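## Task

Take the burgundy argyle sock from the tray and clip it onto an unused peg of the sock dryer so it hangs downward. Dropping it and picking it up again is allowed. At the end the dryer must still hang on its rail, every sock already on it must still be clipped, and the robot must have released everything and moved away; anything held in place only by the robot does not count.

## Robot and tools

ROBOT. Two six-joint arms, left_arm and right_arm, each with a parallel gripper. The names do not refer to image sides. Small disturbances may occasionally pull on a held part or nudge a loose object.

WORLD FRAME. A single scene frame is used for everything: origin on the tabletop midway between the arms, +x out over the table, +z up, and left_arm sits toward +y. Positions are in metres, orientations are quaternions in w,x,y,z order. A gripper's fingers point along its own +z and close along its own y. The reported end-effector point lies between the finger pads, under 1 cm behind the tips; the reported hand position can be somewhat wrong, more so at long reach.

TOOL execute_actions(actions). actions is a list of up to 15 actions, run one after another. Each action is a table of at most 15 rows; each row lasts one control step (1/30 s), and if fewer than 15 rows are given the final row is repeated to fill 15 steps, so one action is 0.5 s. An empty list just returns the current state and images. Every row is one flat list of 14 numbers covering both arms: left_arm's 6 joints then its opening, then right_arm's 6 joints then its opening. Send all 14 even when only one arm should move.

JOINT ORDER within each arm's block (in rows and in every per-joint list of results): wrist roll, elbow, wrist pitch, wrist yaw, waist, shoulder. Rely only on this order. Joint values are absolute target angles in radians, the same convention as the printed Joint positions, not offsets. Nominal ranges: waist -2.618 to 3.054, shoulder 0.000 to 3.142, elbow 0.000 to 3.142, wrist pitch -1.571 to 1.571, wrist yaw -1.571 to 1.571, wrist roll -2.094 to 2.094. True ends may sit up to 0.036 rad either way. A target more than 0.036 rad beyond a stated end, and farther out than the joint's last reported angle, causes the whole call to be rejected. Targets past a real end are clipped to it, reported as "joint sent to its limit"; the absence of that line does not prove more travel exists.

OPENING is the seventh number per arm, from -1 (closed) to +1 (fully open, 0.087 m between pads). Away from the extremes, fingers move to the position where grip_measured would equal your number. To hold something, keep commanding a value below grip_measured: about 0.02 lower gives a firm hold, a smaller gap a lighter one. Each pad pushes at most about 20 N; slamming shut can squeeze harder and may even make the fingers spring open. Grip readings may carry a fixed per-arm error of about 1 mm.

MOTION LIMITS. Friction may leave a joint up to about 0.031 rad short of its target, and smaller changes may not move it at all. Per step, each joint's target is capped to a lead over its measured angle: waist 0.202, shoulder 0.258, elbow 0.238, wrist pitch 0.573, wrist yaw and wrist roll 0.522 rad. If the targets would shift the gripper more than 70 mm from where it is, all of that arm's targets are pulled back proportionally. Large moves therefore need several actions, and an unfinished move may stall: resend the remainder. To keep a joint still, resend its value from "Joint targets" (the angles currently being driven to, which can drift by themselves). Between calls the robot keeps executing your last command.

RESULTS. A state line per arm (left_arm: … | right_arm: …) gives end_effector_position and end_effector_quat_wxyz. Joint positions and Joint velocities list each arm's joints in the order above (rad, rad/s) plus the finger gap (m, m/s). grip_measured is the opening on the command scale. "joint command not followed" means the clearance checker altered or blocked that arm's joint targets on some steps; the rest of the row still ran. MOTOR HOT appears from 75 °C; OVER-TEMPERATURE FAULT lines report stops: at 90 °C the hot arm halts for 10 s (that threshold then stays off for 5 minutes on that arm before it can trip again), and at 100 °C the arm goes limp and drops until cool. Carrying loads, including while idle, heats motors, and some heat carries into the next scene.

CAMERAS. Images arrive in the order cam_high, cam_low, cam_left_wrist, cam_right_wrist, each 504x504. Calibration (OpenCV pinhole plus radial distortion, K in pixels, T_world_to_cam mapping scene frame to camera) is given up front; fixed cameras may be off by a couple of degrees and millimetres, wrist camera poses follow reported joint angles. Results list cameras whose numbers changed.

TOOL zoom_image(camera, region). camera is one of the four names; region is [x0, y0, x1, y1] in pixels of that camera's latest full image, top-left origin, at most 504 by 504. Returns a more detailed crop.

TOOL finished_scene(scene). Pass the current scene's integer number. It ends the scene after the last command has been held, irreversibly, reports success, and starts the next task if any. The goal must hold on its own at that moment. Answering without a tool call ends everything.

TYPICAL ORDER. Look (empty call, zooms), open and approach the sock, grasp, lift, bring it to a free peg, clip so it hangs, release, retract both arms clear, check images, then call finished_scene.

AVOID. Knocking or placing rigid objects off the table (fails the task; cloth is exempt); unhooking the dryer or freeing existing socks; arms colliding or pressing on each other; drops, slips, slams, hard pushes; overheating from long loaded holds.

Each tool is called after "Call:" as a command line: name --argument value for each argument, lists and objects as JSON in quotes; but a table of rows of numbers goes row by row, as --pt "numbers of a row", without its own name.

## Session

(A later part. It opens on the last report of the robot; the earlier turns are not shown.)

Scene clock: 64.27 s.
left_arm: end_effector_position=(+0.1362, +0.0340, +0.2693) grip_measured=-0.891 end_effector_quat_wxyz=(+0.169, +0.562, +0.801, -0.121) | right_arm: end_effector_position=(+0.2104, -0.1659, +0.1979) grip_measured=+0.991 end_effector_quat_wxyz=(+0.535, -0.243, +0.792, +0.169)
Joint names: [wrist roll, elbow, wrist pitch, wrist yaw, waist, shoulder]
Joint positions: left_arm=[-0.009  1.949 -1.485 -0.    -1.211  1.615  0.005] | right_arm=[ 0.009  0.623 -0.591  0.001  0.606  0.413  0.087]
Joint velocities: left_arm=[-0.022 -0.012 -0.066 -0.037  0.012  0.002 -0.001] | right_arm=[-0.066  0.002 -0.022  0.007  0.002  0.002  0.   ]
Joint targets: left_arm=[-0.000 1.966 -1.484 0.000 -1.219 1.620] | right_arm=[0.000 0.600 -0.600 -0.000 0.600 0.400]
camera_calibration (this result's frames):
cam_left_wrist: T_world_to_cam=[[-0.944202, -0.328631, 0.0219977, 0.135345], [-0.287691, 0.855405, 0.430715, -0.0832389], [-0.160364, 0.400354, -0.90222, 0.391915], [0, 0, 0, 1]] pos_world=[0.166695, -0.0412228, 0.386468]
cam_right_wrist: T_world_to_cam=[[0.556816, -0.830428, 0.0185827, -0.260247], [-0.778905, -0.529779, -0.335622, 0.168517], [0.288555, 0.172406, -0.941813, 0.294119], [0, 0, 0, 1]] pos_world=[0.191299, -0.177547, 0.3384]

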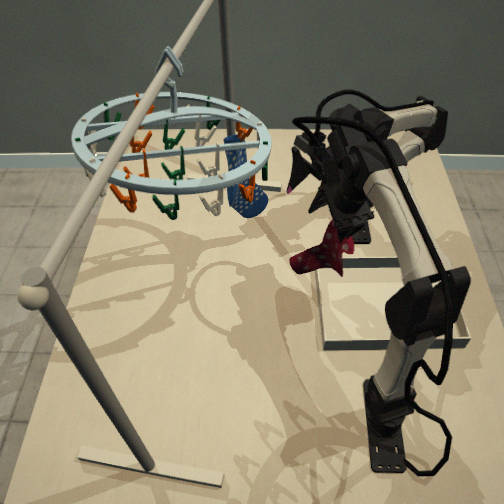

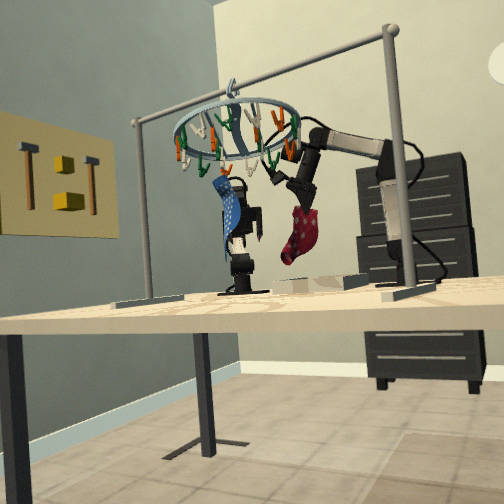

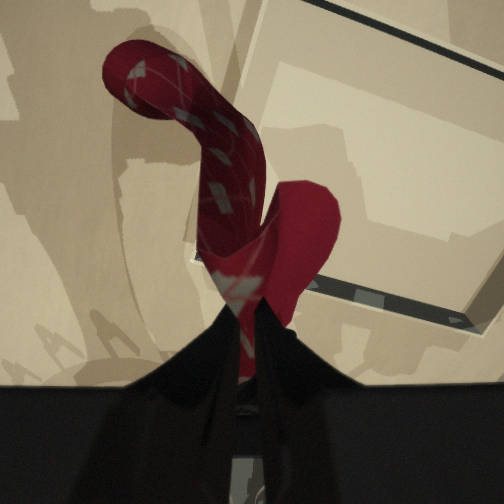

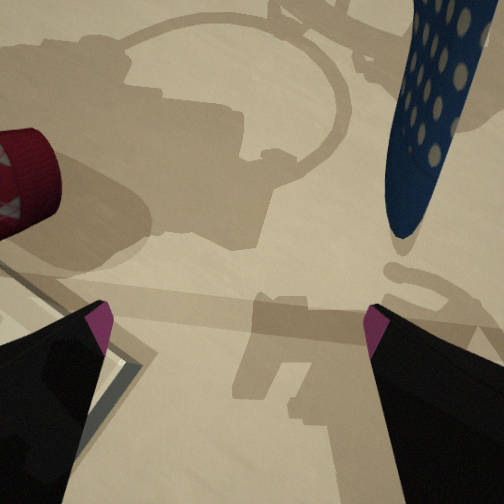

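Call:
execute_actions --actions '[]'

Call:
zoom_image --camera "cam_high" --region '[270, 190, 390, 310]'

Call:
zoom_image --camera "cam_low" --region '[250, 180, 360, 290]'

Scene clock: 64.83 s.
left_arm: end_effector_position=(+0.1363, +0.0341, +0.2693) grip_measured=-0.891 end_effector_quat_wxyz=(+0.169, +0.562, +0.800, -0.121) | right_arm: end_effector_position=(+0.2104, -0.1659, +0.1979) grip_measured=+0.991 end_effector_quat_wxyz=(+0.535, -0.243, +0.792, +0.169)
Joint names: [wrist roll, elbow, wrist pitch, wrist yaw, waist, shoulder]
Joint positions: left_arm=[-0.008  1.949 -1.485 -0.    -1.211  1.615  0.005] | right_arm=[ 0.009  0.623 -0.591  0.001  0.606  0.413  0.087]
Joint velocities: left_arm=[ 0.066 -0.002 -0.007  0.066  0.032 -0.002 -0.   ] | right_arm=[-0.066 -0.002 -0.051  0.037  0.007  0.012 -0.   ]
Joint targets: left_arm=[-0.000 1.966 -1.484 0.000 -1.219 1.620] | right_arm=[0.000 0.600 -0.600 -0.000 0.600 0.400]
camera_calibration (this result's frames):
cam_left_wrist: T_world_to_cam=[[-0.944437, -0.327976, 0.0216871, 0.13547], [-0.287221, 0.855561, 0.430719, -0.0833099], [-0.15982, 0.400558, -0.902225, 0.391836], [0, 0, 0, 1]] pos_world=[0.166638, -0.0412453, 0.386469]
cam_right_wrist: T_world_to_cam=[[0.556816, -0.830428, 0.0185827, -0.260247], [-0.778905, -0.529779, -0.335622, 0.168517], [0.288555, 0.172406, -0.941813, 0.294119], [0, 0, 0, 1]] pos_world=[0.191299, -0.177547, 0.3384]

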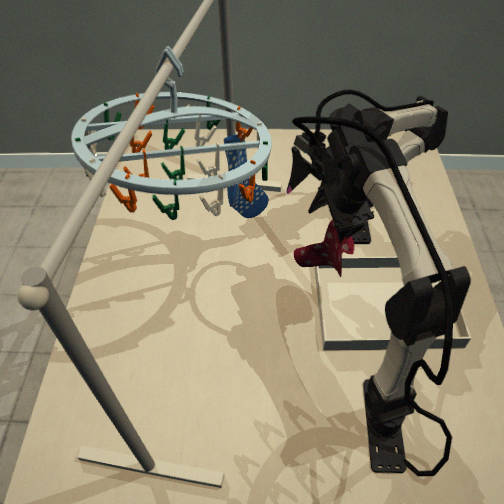

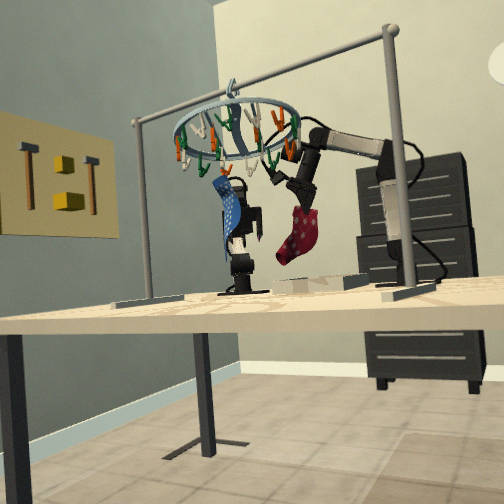

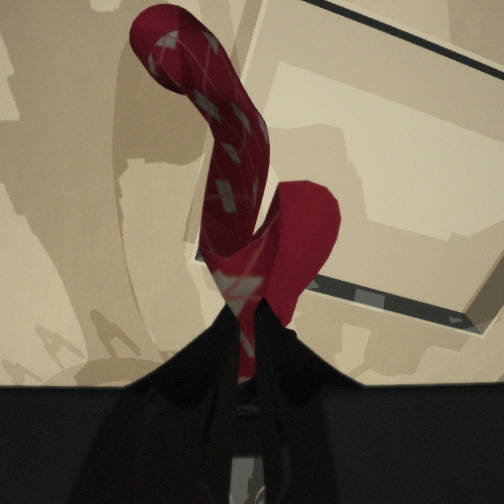

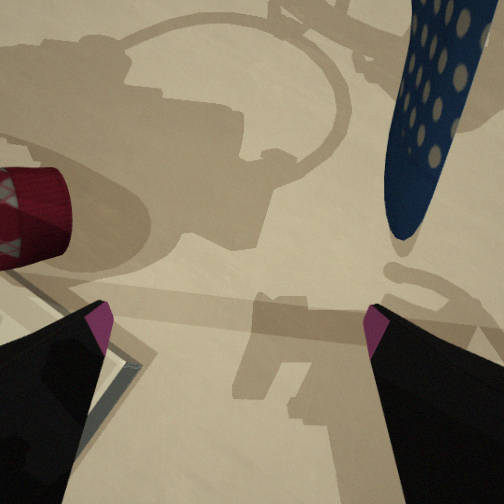

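Region (270, 190, 390, 310) of cam_high's 504x504 image, scaled by 4.200, with more detail than that image has.

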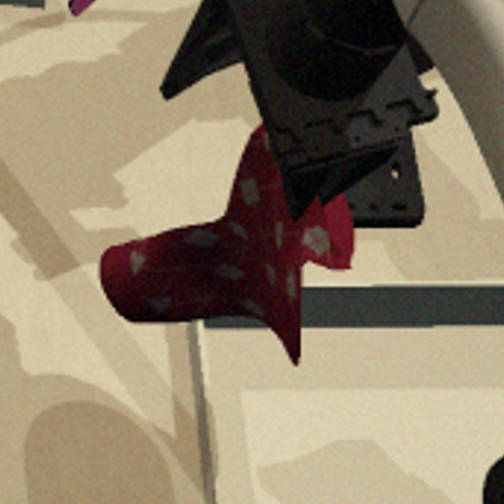

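Region (250, 180, 360, 290) of cam_low's 504x504 image, scaled by 4.582, with more detail than that image has.

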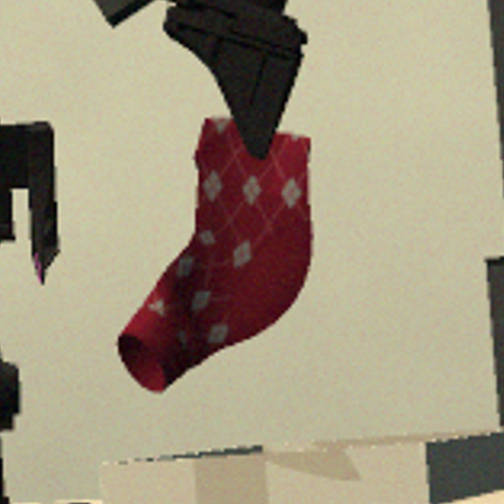

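Call:
execute_actions --actions '[]'

Scene clock: 65.17 s.
left_arm: end_effector_position=(+0.1363, +0.0341, +0.2693) grip_measured=-0.891 end_effector_quat_wxyz=(+0.169, +0.562, +0.800, -0.121) | right_arm: end_effector_position=(+0.2104, -0.1659, +0.1979) grip_measured=+0.991 end_effector_quat_wxyz=(+0.535, -0.243, +0.792, +0.169)
Joint names: [wrist roll, elbow, wrist pitch, wrist yaw, waist, shoulder]
Joint positions: left_arm=[-0.008  1.949 -1.485 -0.    -1.211  1.615  0.005] | right_arm=[ 0.009  0.623 -0.591  0.001  0.606  0.413  0.087]
Joint velocities: left_arm=[-0.022 -0.007 -0.037 -0.051  0.022 -0.022 -0.   ] | right_arm=[ 0.037 -0.007  0.022 -0.081 -0.017 -0.007 -0.001]
Joint targets: left_arm=[-0.000 1.966 -1.484 0.000 -1.219 1.620] | right_arm=[-0.000 0.600 -0.600 -0.000 0.600 0.400]
camera_calibration (this result's frames):
cam_left_wrist: T_world_to_cam=[[-0.944437, -0.327976, 0.0216871, 0.13547], [-0.287221, 0.855561, 0.430719, -0.0833099], [-0.15982, 0.400558, -0.902225, 0.391836], [0, 0, 0, 1]] pos_world=[0.166638, -0.0412453, 0.386469]
cam_right_wrist: T_world_to_cam=[[0.556816, -0.830428, 0.0185827, -0.260247], [-0.778905, -0.529779, -0.335622, 0.168517], [0.288555, 0.172406, -0.941813, 0.294119], [0, 0, 0, 1]] pos_world=[0.191299, -0.177547, 0.3384]

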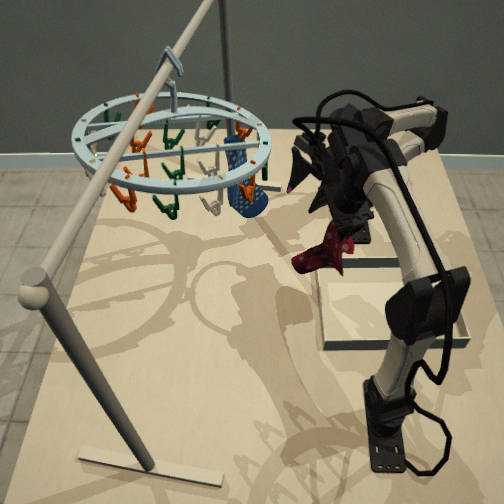

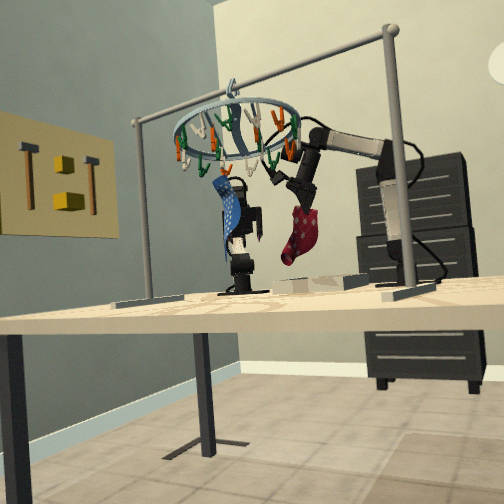

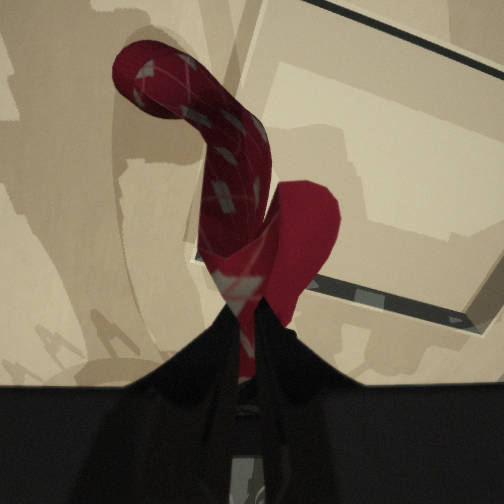

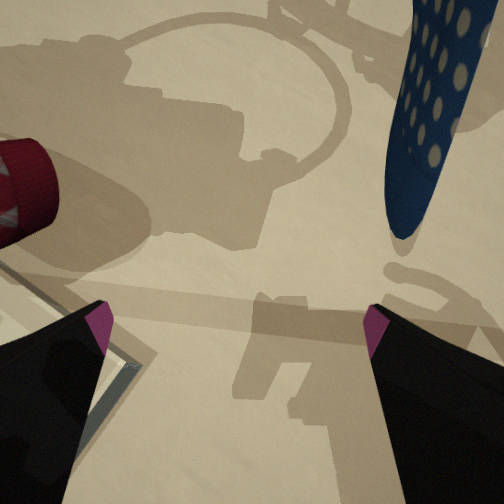

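Call:
execute_actions --actions '[[[0.13,1.966,-1.484,0,-1.30,1.62,-1,0.5,0.6,-0.9,-0.3,0.4,0.6,1]],[[0.27,1.966,-1.484,0,-1.38,1.62,-1,1.0,0.7,-1.1,-0.6,0.3,0.8,1]],[[0.40,1.966,-1.484,0,-1.46,1.62,-1,1.5,0.8,-1.2,-0.65,0.3,0.9,1]]]'

Scene clock: 73.57 s.
left_arm: end_effector_position=(+0.0794, +0.0168, +0.2706) grip_measured=-0.891 end_effector_quat_wxyz=(+0.178, +0.785, +0.583, -0.108) | right_arm: end_effector_position=(+0.1328, -0.1135, +0.1698) grip_measured=+0.991 end_effector_quat_wxyz=(-0.156, +0.477, +0.810, +0.304)
Joint names: [wrist roll, elbow, wrist pitch, wrist yaw, waist, shoulder]
Joint positions: left_arm=[ 0.387  1.949 -1.485 -0.001 -1.456  1.615  0.005] | right_arm=[ 1.469  0.784 -1.177 -0.643  0.309  0.887  0.087]
Joint velocities: left_arm=[ 0.066  0.022 -0.066  0.081 -0.017 -0.012  0.   ] | right_arm=[ 0.081  0.002 -0.066 -0.007  0.002 -0.007  0.   ]
Joint targets: left_arm=[0.400 1.966 -1.484 0.000 -1.460 1.620] | right_arm=[1.500 0.800 -1.200 -0.650 0.300 0.900]
camera_calibration (this result's frames):
cam_left_wrist: T_world_to_cam=[[-0.953929, 0.267679, -0.135527, 0.109372], [0.180556, 0.872918, 0.453225, -0.128946], [0.239623, 0.407874, -0.881033, 0.353226], [0, 0, 0, 1]] pos_world=[0.0429735, -0.0607889, 0.384469]
cam_right_wrist: T_world_to_cam=[[-0.857342, -0.386057, -0.340478, 0.126103], [-0.356246, -0.0324378, 0.933829, -0.0888048], [-0.371555, 0.921905, -0.109721, 0.312422], [0, 0, 0, 1]] pos_world=[0.19256, -0.242221, 0.160143]

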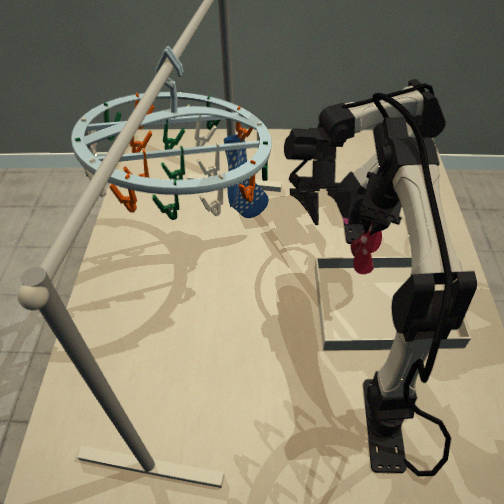

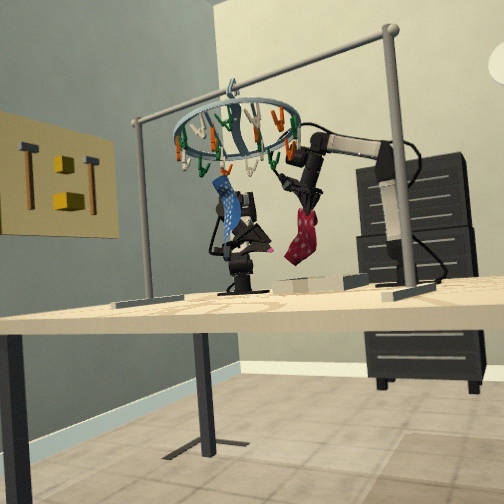

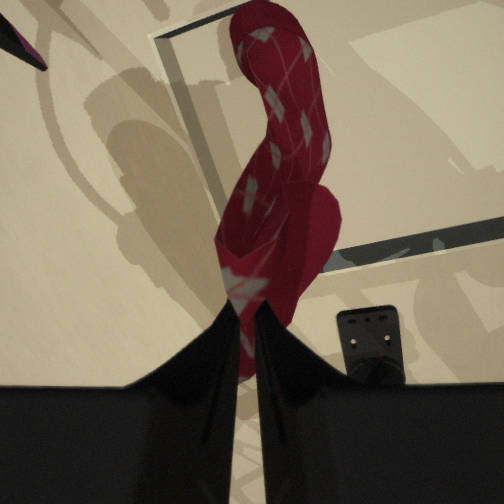

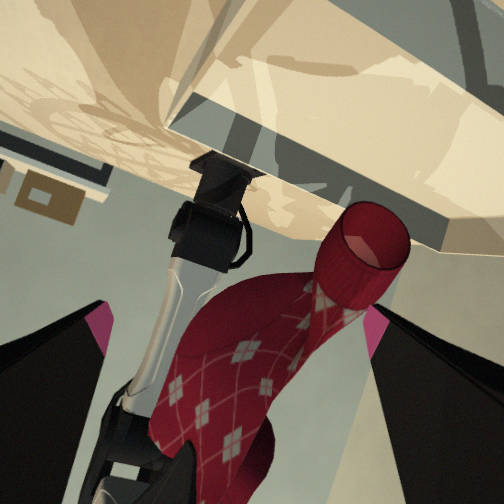

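Call:
execute_actions --actions '[[[0.40,1.966,-1.484,0,-1.46,1.62,-1,1.5,0.8,-1.2,-0.65,0.3,0.9,1]],[[0.40,1.966,-1.484,0,-1.46,1.62,-1,1.5,0.8,-1.2,-0.65,0.3,0.9,1]]]'

Scene clock: 75.00 s.
left_arm: end_effector_position=(+0.0796, +0.0167, +0.2706) grip_measured=-0.891 end_effector_quat_wxyz=(+0.178, +0.787, +0.581, -0.107) | right_arm: end_effector_position=(+0.1327, -0.1133, +0.1701) grip_measured=+0.991 end_effector_quat_wxyz=(-0.161, +0.485, +0.805, +0.302)
Joint names: [wrist roll, elbow, wrist pitch, wrist yaw, waist, shoulder]
Joint positions: left_arm=[ 0.392  1.949 -1.485 -0.001 -1.456  1.615  0.005] | right_arm=[ 1.488  0.784 -1.18  -0.645  0.309  0.887  0.087]
Joint velocities: left_arm=[ 0.095 -0.007  0.051  0.022 -0.007  0.002 -0.   ] | right_arm=[-0.037 -0.002 -0.007 -0.037 -0.002 -0.007 -0.001]
Joint targets: left_arm=[0.400 1.966 -1.484 -0.000 -1.460 1.620] | right_arm=[1.500 0.800 -1.200 -0.650 0.300 0.900]
camera_calibration (this result's frames):
cam_left_wrist: T_world_to_cam=[[-0.952432, 0.272023, -0.137392, 0.109891], [0.183596, 0.872007, 0.453758, -0.12932], [0.243239, 0.406949, -0.88047, 0.352805], [0, 0, 0, 1]] pos_world=[0.0425905, -0.0606979, 0.384412]
cam_right_wrist: T_world_to_cam=[[-0.868167, -0.373489, -0.326792, 0.126753], [-0.341294, -0.0287197, 0.939518, -0.0916725], [-0.360284, 0.92719, -0.102536, 0.310062], [0, 0, 0, 1]] pos_world=[0.190466, -0.242778, 0.159342]

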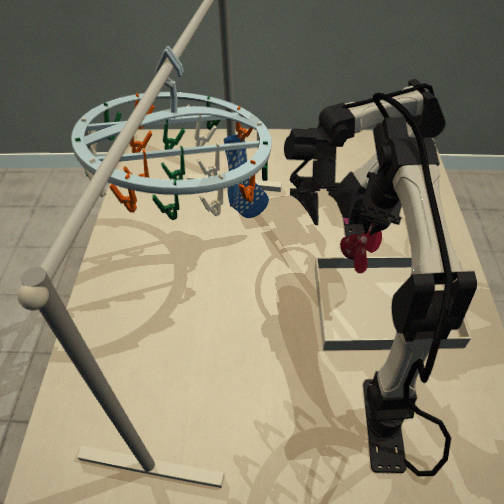

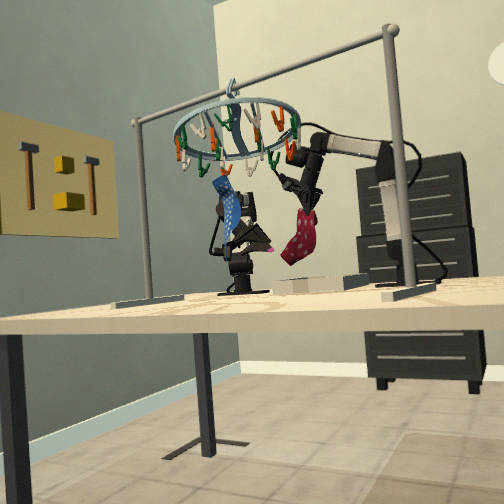

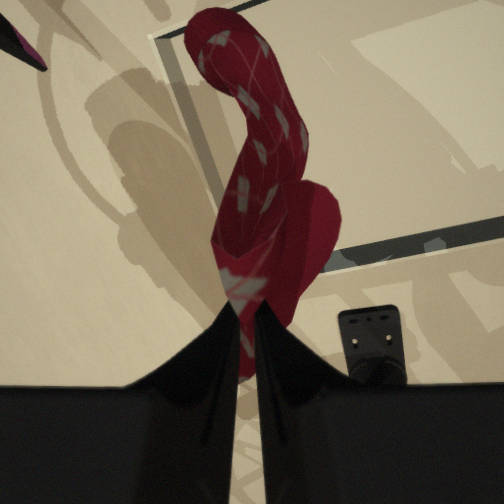

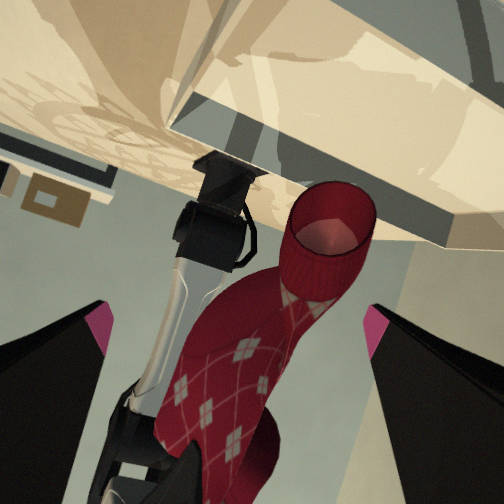

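Call:
execute_actions --actions '[]'

Call:
execute_actions --actions '[]'

Scene clock: 75.97 s.
left_arm: end_effector_position=(+0.0796, +0.0167, +0.2706) grip_measured=-0.891 end_effector_quat_wxyz=(+0.178, +0.787, +0.581, -0.107) | right_arm: end_effector_position=(+0.1327, -0.1133, +0.1701) grip_measured=+0.991 end_effector_quat_wxyz=(-0.161, +0.485, +0.805, +0.302)
Joint names: [wrist roll, elbow, wrist pitch, wrist yaw, waist, shoulder]
Joint positions: left_arm=[ 0.392  1.949 -1.485 -0.001 -1.456  1.615  0.005] | right_arm=[ 1.488  0.784 -1.18  -0.645  0.309  0.887  0.087]
Joint velocities: left_arm=[ 0.007  0.007 -0.007 -0.022  0.007  0.002  0.   ] | right_arm=[ 0.007  0.002 -0.037 -0.022  0.002 -0.017  0.001]
Joint targets: left_arm=[0.400 1.966 -1.484 0.000 -1.460 1.620] | right_arm=[1.500 0.800 -1.200 -0.650 0.300 0.900]
camera_calibration (this result's frames):
cam_left_wrist: T_world_to_cam=[[-0.952432, 0.272023, -0.137392, 0.109891], [0.183596, 0.872007, 0.453758, -0.12932], [0.243239, 0.406949, -0.88047, 0.352805], [0, 0, 0, 1]] pos_world=[0.0425905, -0.0606979, 0.384412]
cam_right_wrist: T_world_to_cam=[[-0.868167, -0.373489, -0.326792, 0.126753], [-0.341294, -0.0287197, 0.939518, -0.0916725], [-0.360284, 0.92719, -0.102536, 0.310062], [0, 0, 0, 1]] pos_world=[0.190466, -0.242778, 0.159342]

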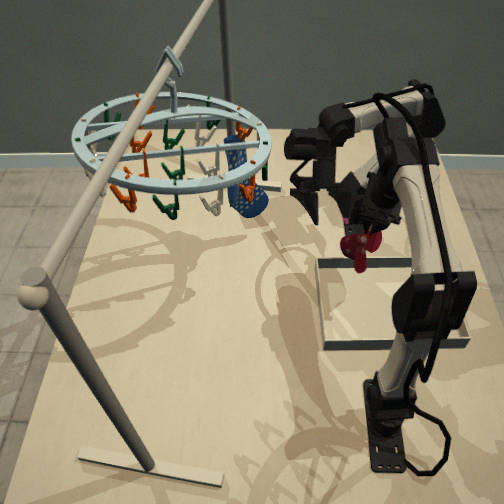

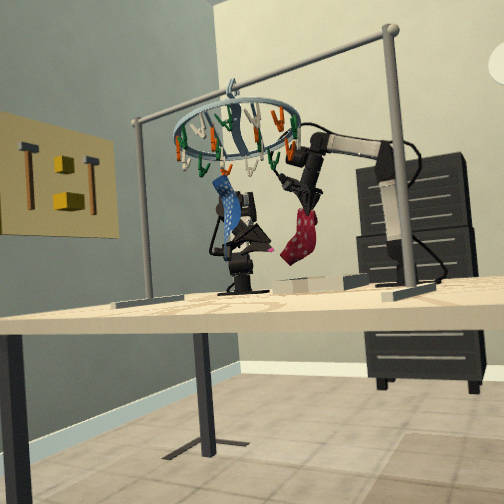

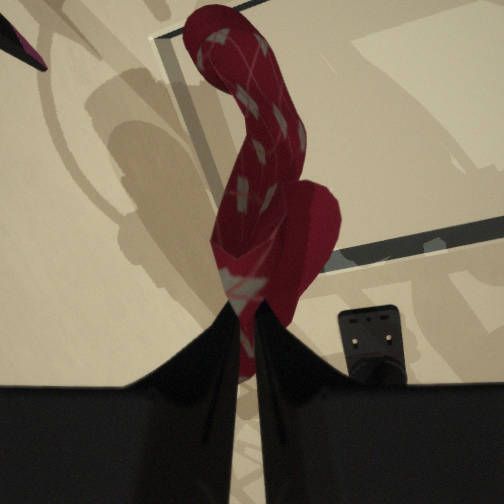

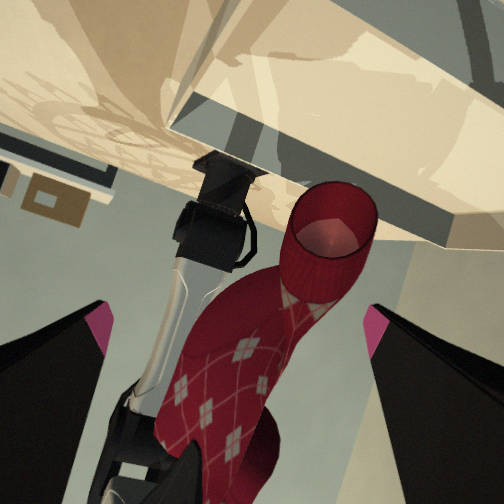

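Scene clock: 75.97 s.
left_arm: end_effector_position=(+0.0796, +0.0167, +0.2706) grip_measured=-0.891 end_effector_quat_wxyz=(+0.178, +0.787, +0.581, -0.107) | right_arm: end_effector_position=(+0.1327, -0.1133, +0.1701) grip_measured=+0.991 end_effector_quat_wxyz=(-0.161, +0.485, +0.805, +0.302)
Joint names: [wrist roll, elbow, wrist pitch, wrist yaw, waist, shoulder]
Joint positions: left_arm=[ 0.392  1.949 -1.485 -0.001 -1.456  1.615  0.005] | right_arm=[ 1.488  0.784 -1.18  -0.645  0.309  0.887  0.087]
Joint velocities: left_arm=[ 0.007  0.007 -0.007 -0.022  0.007  0.002  0.   ] | right_arm=[ 0.007  0.002 -0.037 -0.022  0.002 -0.017  0.001]
Joint targets: left_arm=[0.400 1.966 -1.484 0.000 -1.460 1.620] | right_arm=[1.500 0.800 -1.200 -0.650 0.300 0.900]
camera_calibration (this result's frames):
cam_left_wrist: T_world_to_cam=[[-0.952432, 0.272023, -0.137392, 0.109891], [0.183596, 0.872007, 0.453758, -0.12932], [0.243239, 0.406949, -0.88047, 0.352805], [0, 0, 0, 1]] pos_world=[0.0425905, -0.0606979, 0.384412]
cam_right_wrist: T_world_to_cam=[[-0.868167, -0.373489, -0.326792, 0.126753], [-0.341294, -0.0287197, 0.939518, -0.0916725], [-0.360284, 0.92719, -0.102536, 0.310062], [0, 0, 0, 1]] pos_world=[0.190466, -0.242778, 0.159342]

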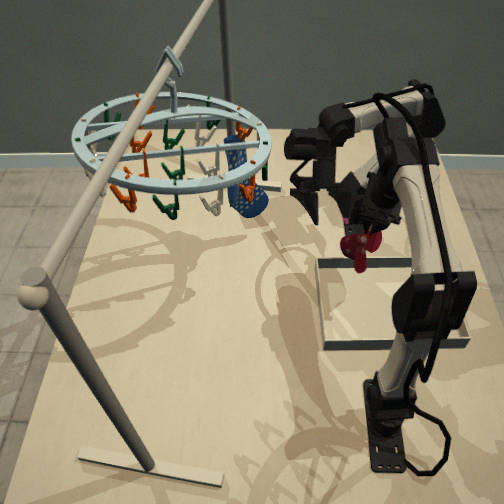

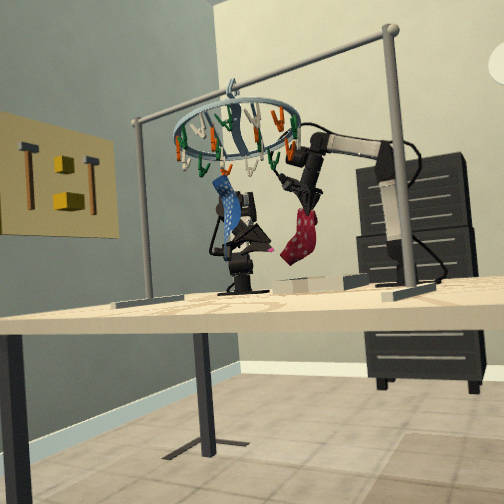

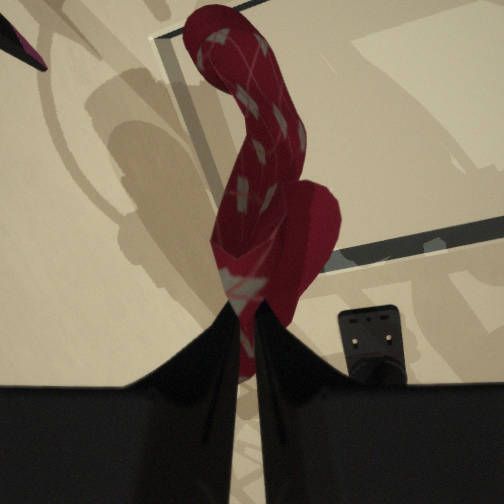

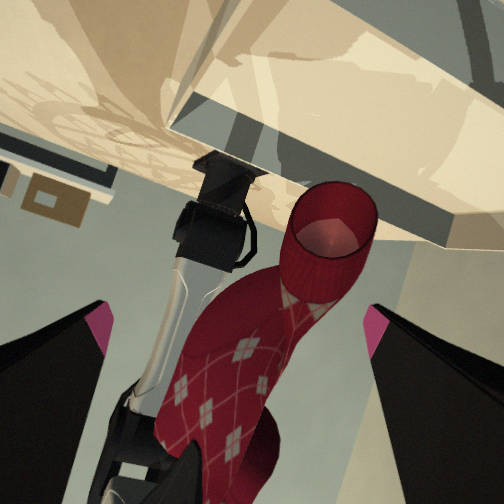

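Call:
execute_actions --actions '[[[0.40,1.966,-1.484,0,-1.46,1.62,-1,1.81,1.03,-1.44,-0.51,0.45,1.0,1]],[[0.40,1.966,-1.484,0,-1.46,1.62,-1,1.82,1.035,-1.44,-0.51,0.585,1.055,1]]]'

Scene clock: 81.90 s.
left_arm: end_effector_position=(+0.0796, +0.0167, +0.2706) grip_measured=-0.891 end_effector_quat_wxyz=(+0.178, +0.787, +0.581, -0.107) | right_arm: end_effector_position=(+0.1045, -0.0975, +0.1922) grip_measured=+0.991 end_effector_quat_wxyz=(-0.214, +0.545, +0.797, +0.150)
Joint names: [wrist roll, elbow, wrist pitch, wrist yaw, waist, shoulder]
Joint positions: left_arm=[ 0.392  1.949 -1.485 -0.001 -1.456  1.615  0.005] | right_arm=[ 1.808  1.023 -1.422 -0.515  0.577  1.046  0.087]
Joint velocities: left_arm=[ 0.066 -0.017 -0.037  0.095  0.007  0.002  0.   ] | right_arm=[ 0.022  0.002 -0.081  0.022 -0.007 -0.012  0.   ]
Joint targets: left_arm=[0.400 1.966 -1.484 0.000 -1.460 1.620] | right_arm=[1.820 1.035 -1.440 -0.510 0.585 1.055]
camera_calibration (this result's frames):
cam_left_wrist: T_world_to_cam=[[-0.952432, 0.272023, -0.137392, 0.109891], [0.183596, 0.872007, 0.453758, -0.12932], [0.243239, 0.406949, -0.88047, 0.352805], [0, 0, 0, 1]] pos_world=[0.0425905, -0.0606979, 0.384412]
cam_right_wrist: T_world_to_cam=[[-0.922355, -0.386343, -0.00111617, 0.0572763], [-0.0756867, 0.17786, 0.981141, -0.137226], [-0.378858, 0.905044, -0.193291, 0.304779], [0, 0, 0, 1]] pos_world=[0.157911, -0.229303, 0.193613]

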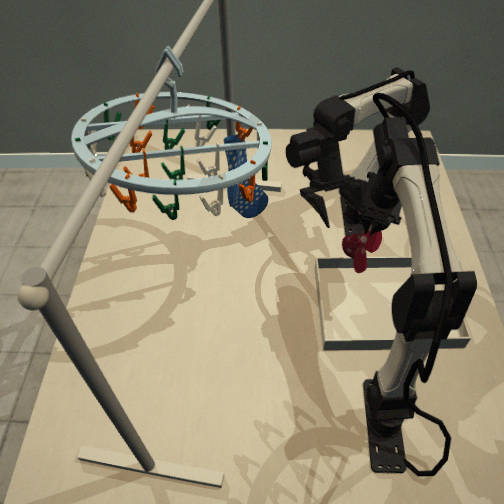

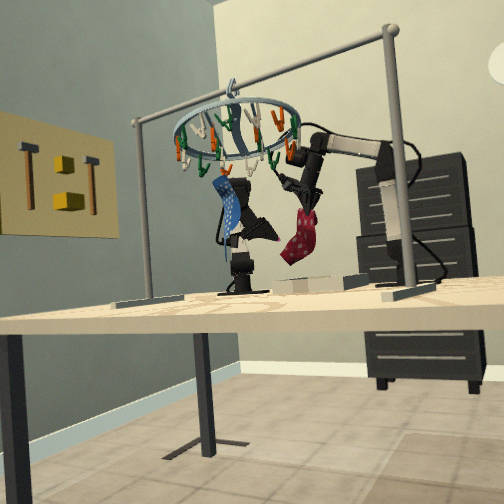

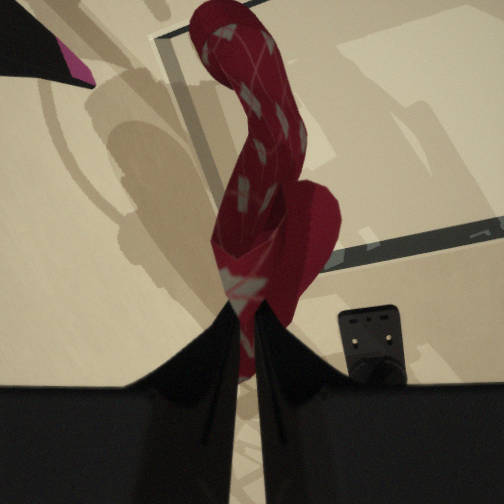

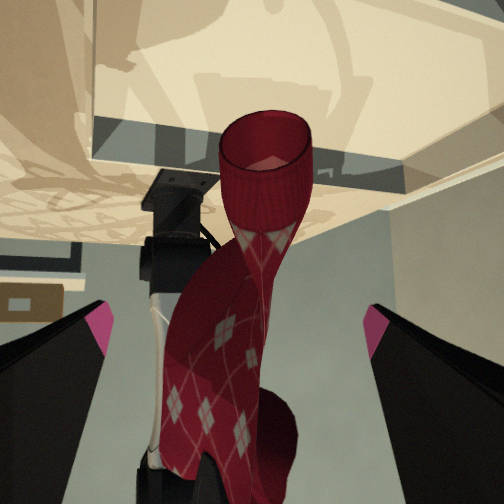

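Call:
execute_actions --actions '[[[0.40,1.966,-1.484,0,-1.46,1.62,-1,1.90,0.90,-1.27,-0.50,0.72,1.055,1]],[[0.40,1.966,-1.484,0,-1.46,1.62,-1,1.975,0.772,-1.092,-0.482,0.815,1.066,1]]]'

Scene clock: 86.70 s.
left_arm: end_effector_position=(+0.0796, +0.0167, +0.2706) grip_measured=-0.891 end_effector_quat_wxyz=(+0.178, +0.787, +0.581, -0.107) | right_arm: end_effector_position=(+0.0816, -0.0683, +0.1323) grip_measured=+0.991 end_effector_quat_wxyz=(-0.220, +0.508, +0.822, +0.135)
Joint names: [wrist roll, elbow, wrist pitch, wrist yaw, waist, shoulder]
Joint positions: left_arm=[ 0.392  1.949 -1.485 -0.001 -1.456  1.615  0.005] | right_arm=[ 1.961  0.79  -1.112 -0.489  0.807  1.059  0.087]
Joint velocities: left_arm=[-0.037  0.007  0.007 -0.037  0.007 -0.002 -0.001] | right_arm=[ 0.037 -0.002  0.037  0.066 -0.017 -0.007 -0.   ]
Joint targets: left_arm=[0.400 1.966 -1.484 0.000 -1.460 1.620] | right_arm=[1.975 0.772 -1.092 -0.482 0.815 1.066]
camera_calibration (this result's frames):
cam_left_wrist: T_world_to_cam=[[-0.952432, 0.272023, -0.137392, 0.109891], [0.183596, 0.872007, 0.453758, -0.12932], [0.243239, 0.406949, -0.88047, 0.352805], [0, 0, 0, 1]] pos_world=[0.0425905, -0.0606979, 0.384412]
cam_right_wrist: T_world_to_cam=[[-0.88201, -0.471181, 0.00681942, 0.0371633], [-0.0880905, 0.179079, 0.979883, -0.0840711], [-0.462924, 0.863666, -0.199456, 0.2629], [0, 0, 0, 1]] pos_world=[0.147075, -0.194492, 0.134564]

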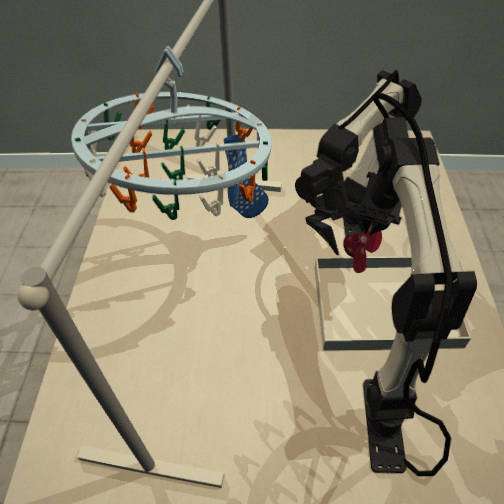

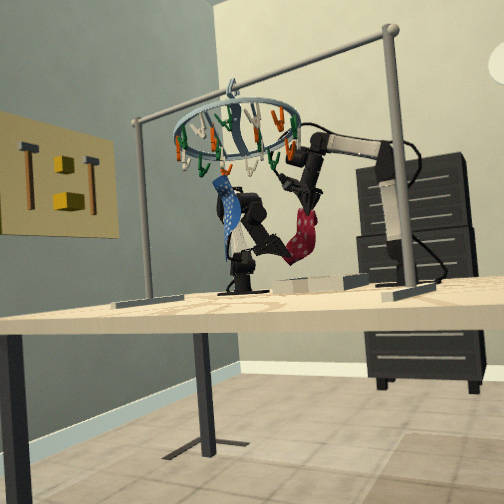

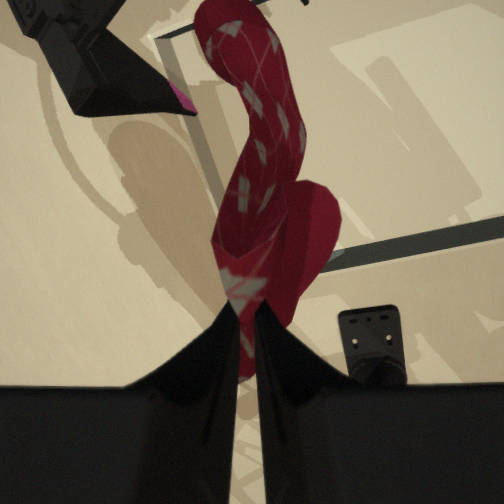

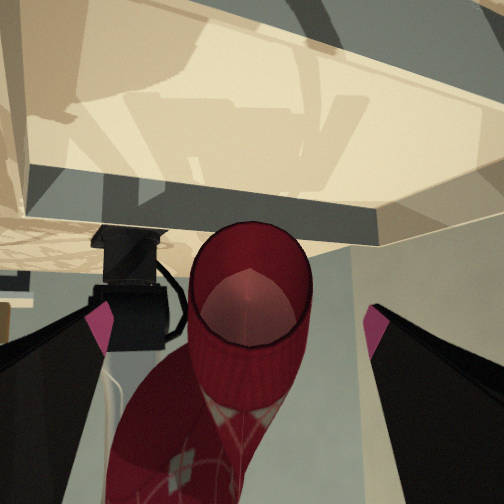

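Call:
execute_actions --actions '[[[0.40,1.966,-1.484,0,-1.46,1.62,-1,1.975,0.772,-1.092,-0.482,0.815,1.066,0.6],[0.40,1.966,-1.484,0,-1.46,1.62,-1,1.975,0.772,-1.092,-0.482,0.815,1.066,0.45],[0.40,1.966,-1.484,0,-1.46,1.62,-1,1.975,0.772,-1.092,-0.482,0.815,1.066,0.3],[0.40,1.966,-1.484,0,-1.46,1.62,-1,1.975,0.772,-1.092,-0.482,0.815,1.066,0.15],[0.40,1.966,-1.484,0,-1.46,1.62,-1,1.975,0.772,-1.092,-0.482,0.815,1.066,0.0],[0.40,1.966,-1.484,0,-1.46,1.62,-1,1.975,0.772,-1.092,-0.482,0.815,1.066,-0.1],[0.40,1.966,-1.484,0,-1.46,1.62,-1,1.975,0.772,-1.092,-0.482,0.815,1.066,-0.2],[0.40,1.966,-1.484,0,-1.46,1.62,-1,1.975,0.772,-1.092,-0.482,0.815,1.066,-0.3],[0.40,1.966,-1.484,0,-1.46,1.62,-1,1.975,0.772,-1.092,-0.482,0.815,1.066,-0.4],[0.40,1.966,-1.484,0,-1.46,1.62,-1,1.975,0.772,-1.092,-0.482,0.815,1.066,-0.5]],[[0.40,1.966,-1.484,0,-1.46,1.62,-1,1.975,0.772,-1.092,-0.482,0.815,1.066,-0.6],[0.40,1.966,-1.484,0,-1.46,1.62,-1,1.975,0.772,-1.092,-0.482,0.815,1.066,-0.7],[0.40,1.966,-1.484,0,-1.46,1.62,-1,1.975,0.772,-1.092,-0.482,0.815,1.066,-0.8],[0.40,1.966,-1.484,0,-1.46,1.62,-1,1.975,0.772,-1.092,-0.482,0.815,1.066,-0.9],[0.40,1.966,-1.484,0,-1.46,1.62,-1,1.975,0.772,-1.092,-0.482,0.815,1.066,-1]]]'

Scene clock: 91.03 s.
left_arm: end_effector_position=(+0.0796, +0.0167, +0.2706) grip_measured=-0.891 end_effector_quat_wxyz=(+0.178, +0.787, +0.581, -0.107) | right_arm: end_effector_position=(+0.0827, -0.0673, +0.1326) grip_measured=-0.967 end_effector_quat_wxyz=(-0.219, +0.509, +0.821, +0.138)
Joint names: [wrist roll, elbow, wrist pitch, wrist yaw, waist, shoulder]
Joint positions: left_arm=[ 0.392  1.949 -1.485 -0.001 -1.456  1.615  0.005] | right_arm=[ 1.964  0.79  -1.105 -0.488  0.807  1.059  0.001]
Joint velocities: left_arm=[-0.022 -0.027 -0.066  0.066 -0.037 -0.012  0.   ] | right_arm=[ 0.022  0.002 -0.022  0.022 -0.007  0.002  0.   ]
Joint targets: left_arm=[0.400 1.966 -1.484 0.000 -1.460 1.620] | right_arm=[1.975 0.772 -1.092 -0.482 0.815 1.066]
camera_calibration (this result's frames):
cam_left_wrist: T_world_to_cam=[[-0.952432, 0.272023, -0.137392, 0.109891], [0.183596, 0.872007, 0.453758, -0.12932], [0.243239, 0.406949, -0.88047, 0.352805], [0, 0, 0, 1]] pos_world=[0.0425905, -0.0606979, 0.384412]
cam_right_wrist: T_world_to_cam=[[-0.883338, -0.468734, 0.0015833, 0.0396368], [-0.0914485, 0.175647, 0.980197, -0.0844349], [-0.45973, 0.8657, -0.198021, 0.262315], [0, 0, 0, 1]] pos_world=[0.147885, -0.193676, 0.134644]

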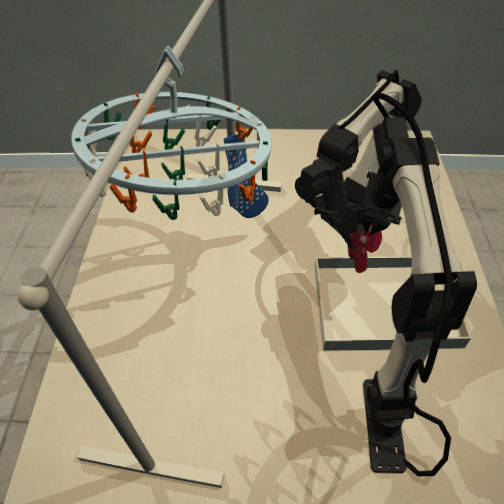

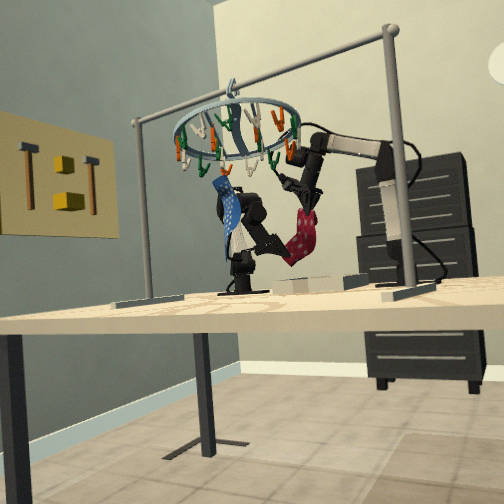

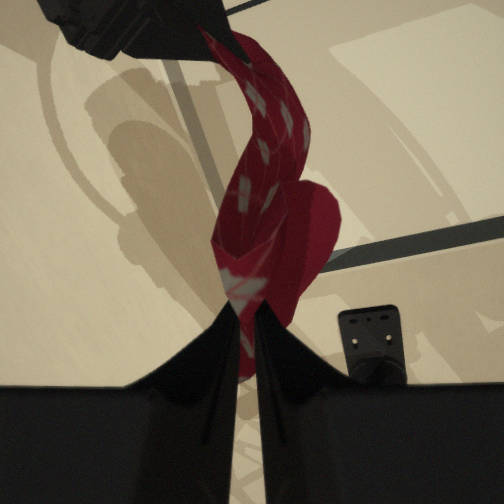

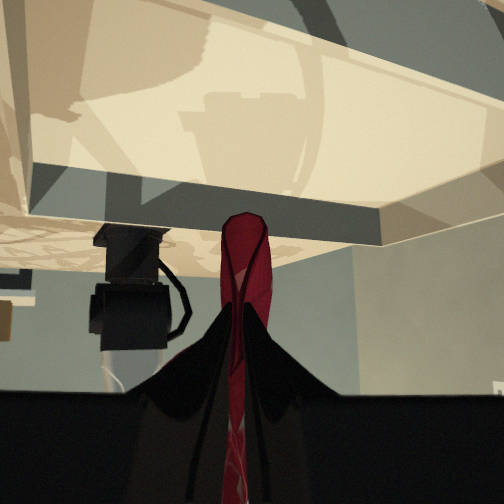

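Call:
execute_actions --actions '[[[0.40,1.966,-1.484,0,-1.46,1.62,-0.3,1.975,0.772,-1.092,-0.482,0.815,1.066,-1]],[[0.2,1.8,-1.3,0,-1.3,1.2,0.3,1.5,0.95,-1.25,-0.3,0.8,1.0,-1]],[[0.0,1.4,-1.0,0,-1.1,0.8,0.3,0.7,1.1,-1.3,-0.1,0.8,1.0,-1]],[[0.0,1.2,-0.8,0,-1.0,0.6,0.3,0.0,1.1,-1.0,0.0,0.8,1.0,-1]]]'

Scene clock: 94.20 s.
left_arm: end_effector_position=(+0.1393, +0.1492, +0.3602) grip_measured=+0.300 end_effector_quat_wxyz=(+0.548, +0.387, +0.674, -0.308) | right_arm: end_effector_position=(+0.1874, -0.1217, +0.1926) grip_measured=-0.967 end_effector_quat_wxyz=(+0.286, -0.354, +0.880, +0.134)
Joint names: [wrist roll, elbow, wrist pitch, wrist yaw, waist, shoulder]
Joint positions: left_arm=[ 0.008  1.215 -0.823 -0.001 -1.012  0.602  0.057] | right_arm=[ 0.042  1.091 -1.016 -0.009  0.806  1.003  0.001]
Joint velocities: left_arm=[-0.007  0.002  0.095 -0.007  0.007 -0.002 -0.001] | right_arm=[-0.242  0.002  0.095  0.022 -0.022 -0.007 -0.001]
Joint targets: left_arm=[-0.000 1.200 -0.800 0.000 -1.000 0.600] | right_arm=[-0.000 1.100 -1.000 0.000 0.800 1.000]
camera_calibration (this result's frames):
cam_left_wrist: T_world_to_cam=[[-0.870571, -0.492007, -0.00598875, 0.198238], [-0.430292, 0.767161, -0.475723, 0.139529], [0.238653, -0.411574, -0.879575, 0.485684], [0, 0, 0, 1]] pos_world=[0.116708, 0.190388, 0.494759]
cam_right_wrist: T_world_to_cam=[[0.704799, -0.70939, -0.00488929, -0.219195], [-0.693687, -0.690608, 0.204592, 0.032688], [-0.148512, -0.140805, -0.978835, 0.339039], [0, 0, 0, 1]] pos_world=[0.227515, -0.0851821, 0.324103]

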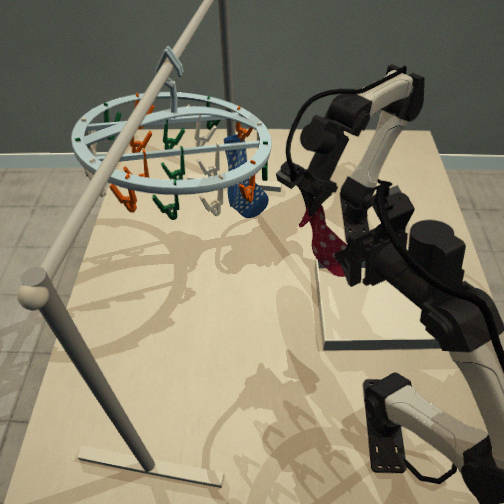

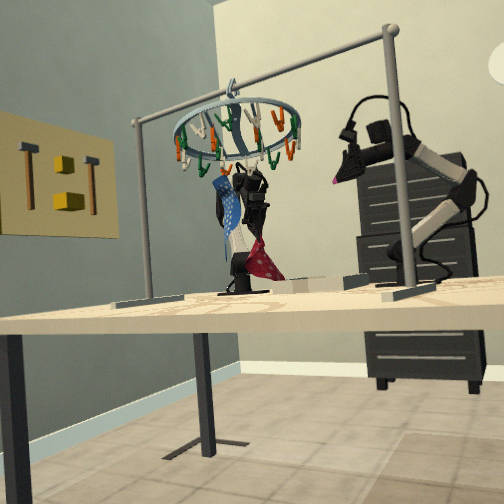

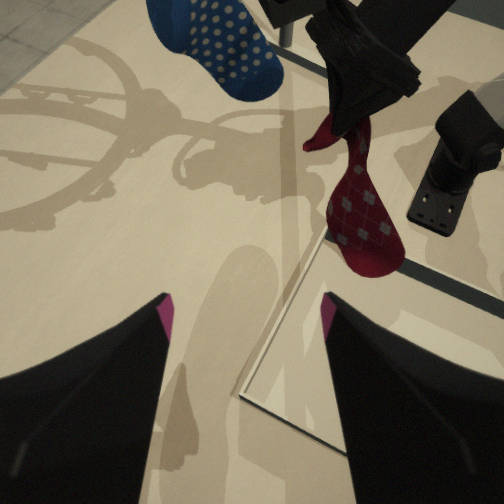

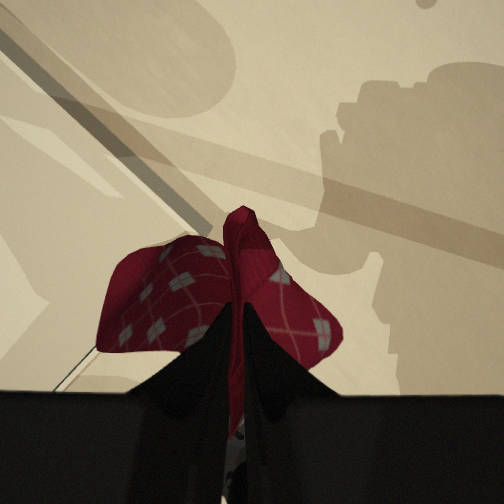

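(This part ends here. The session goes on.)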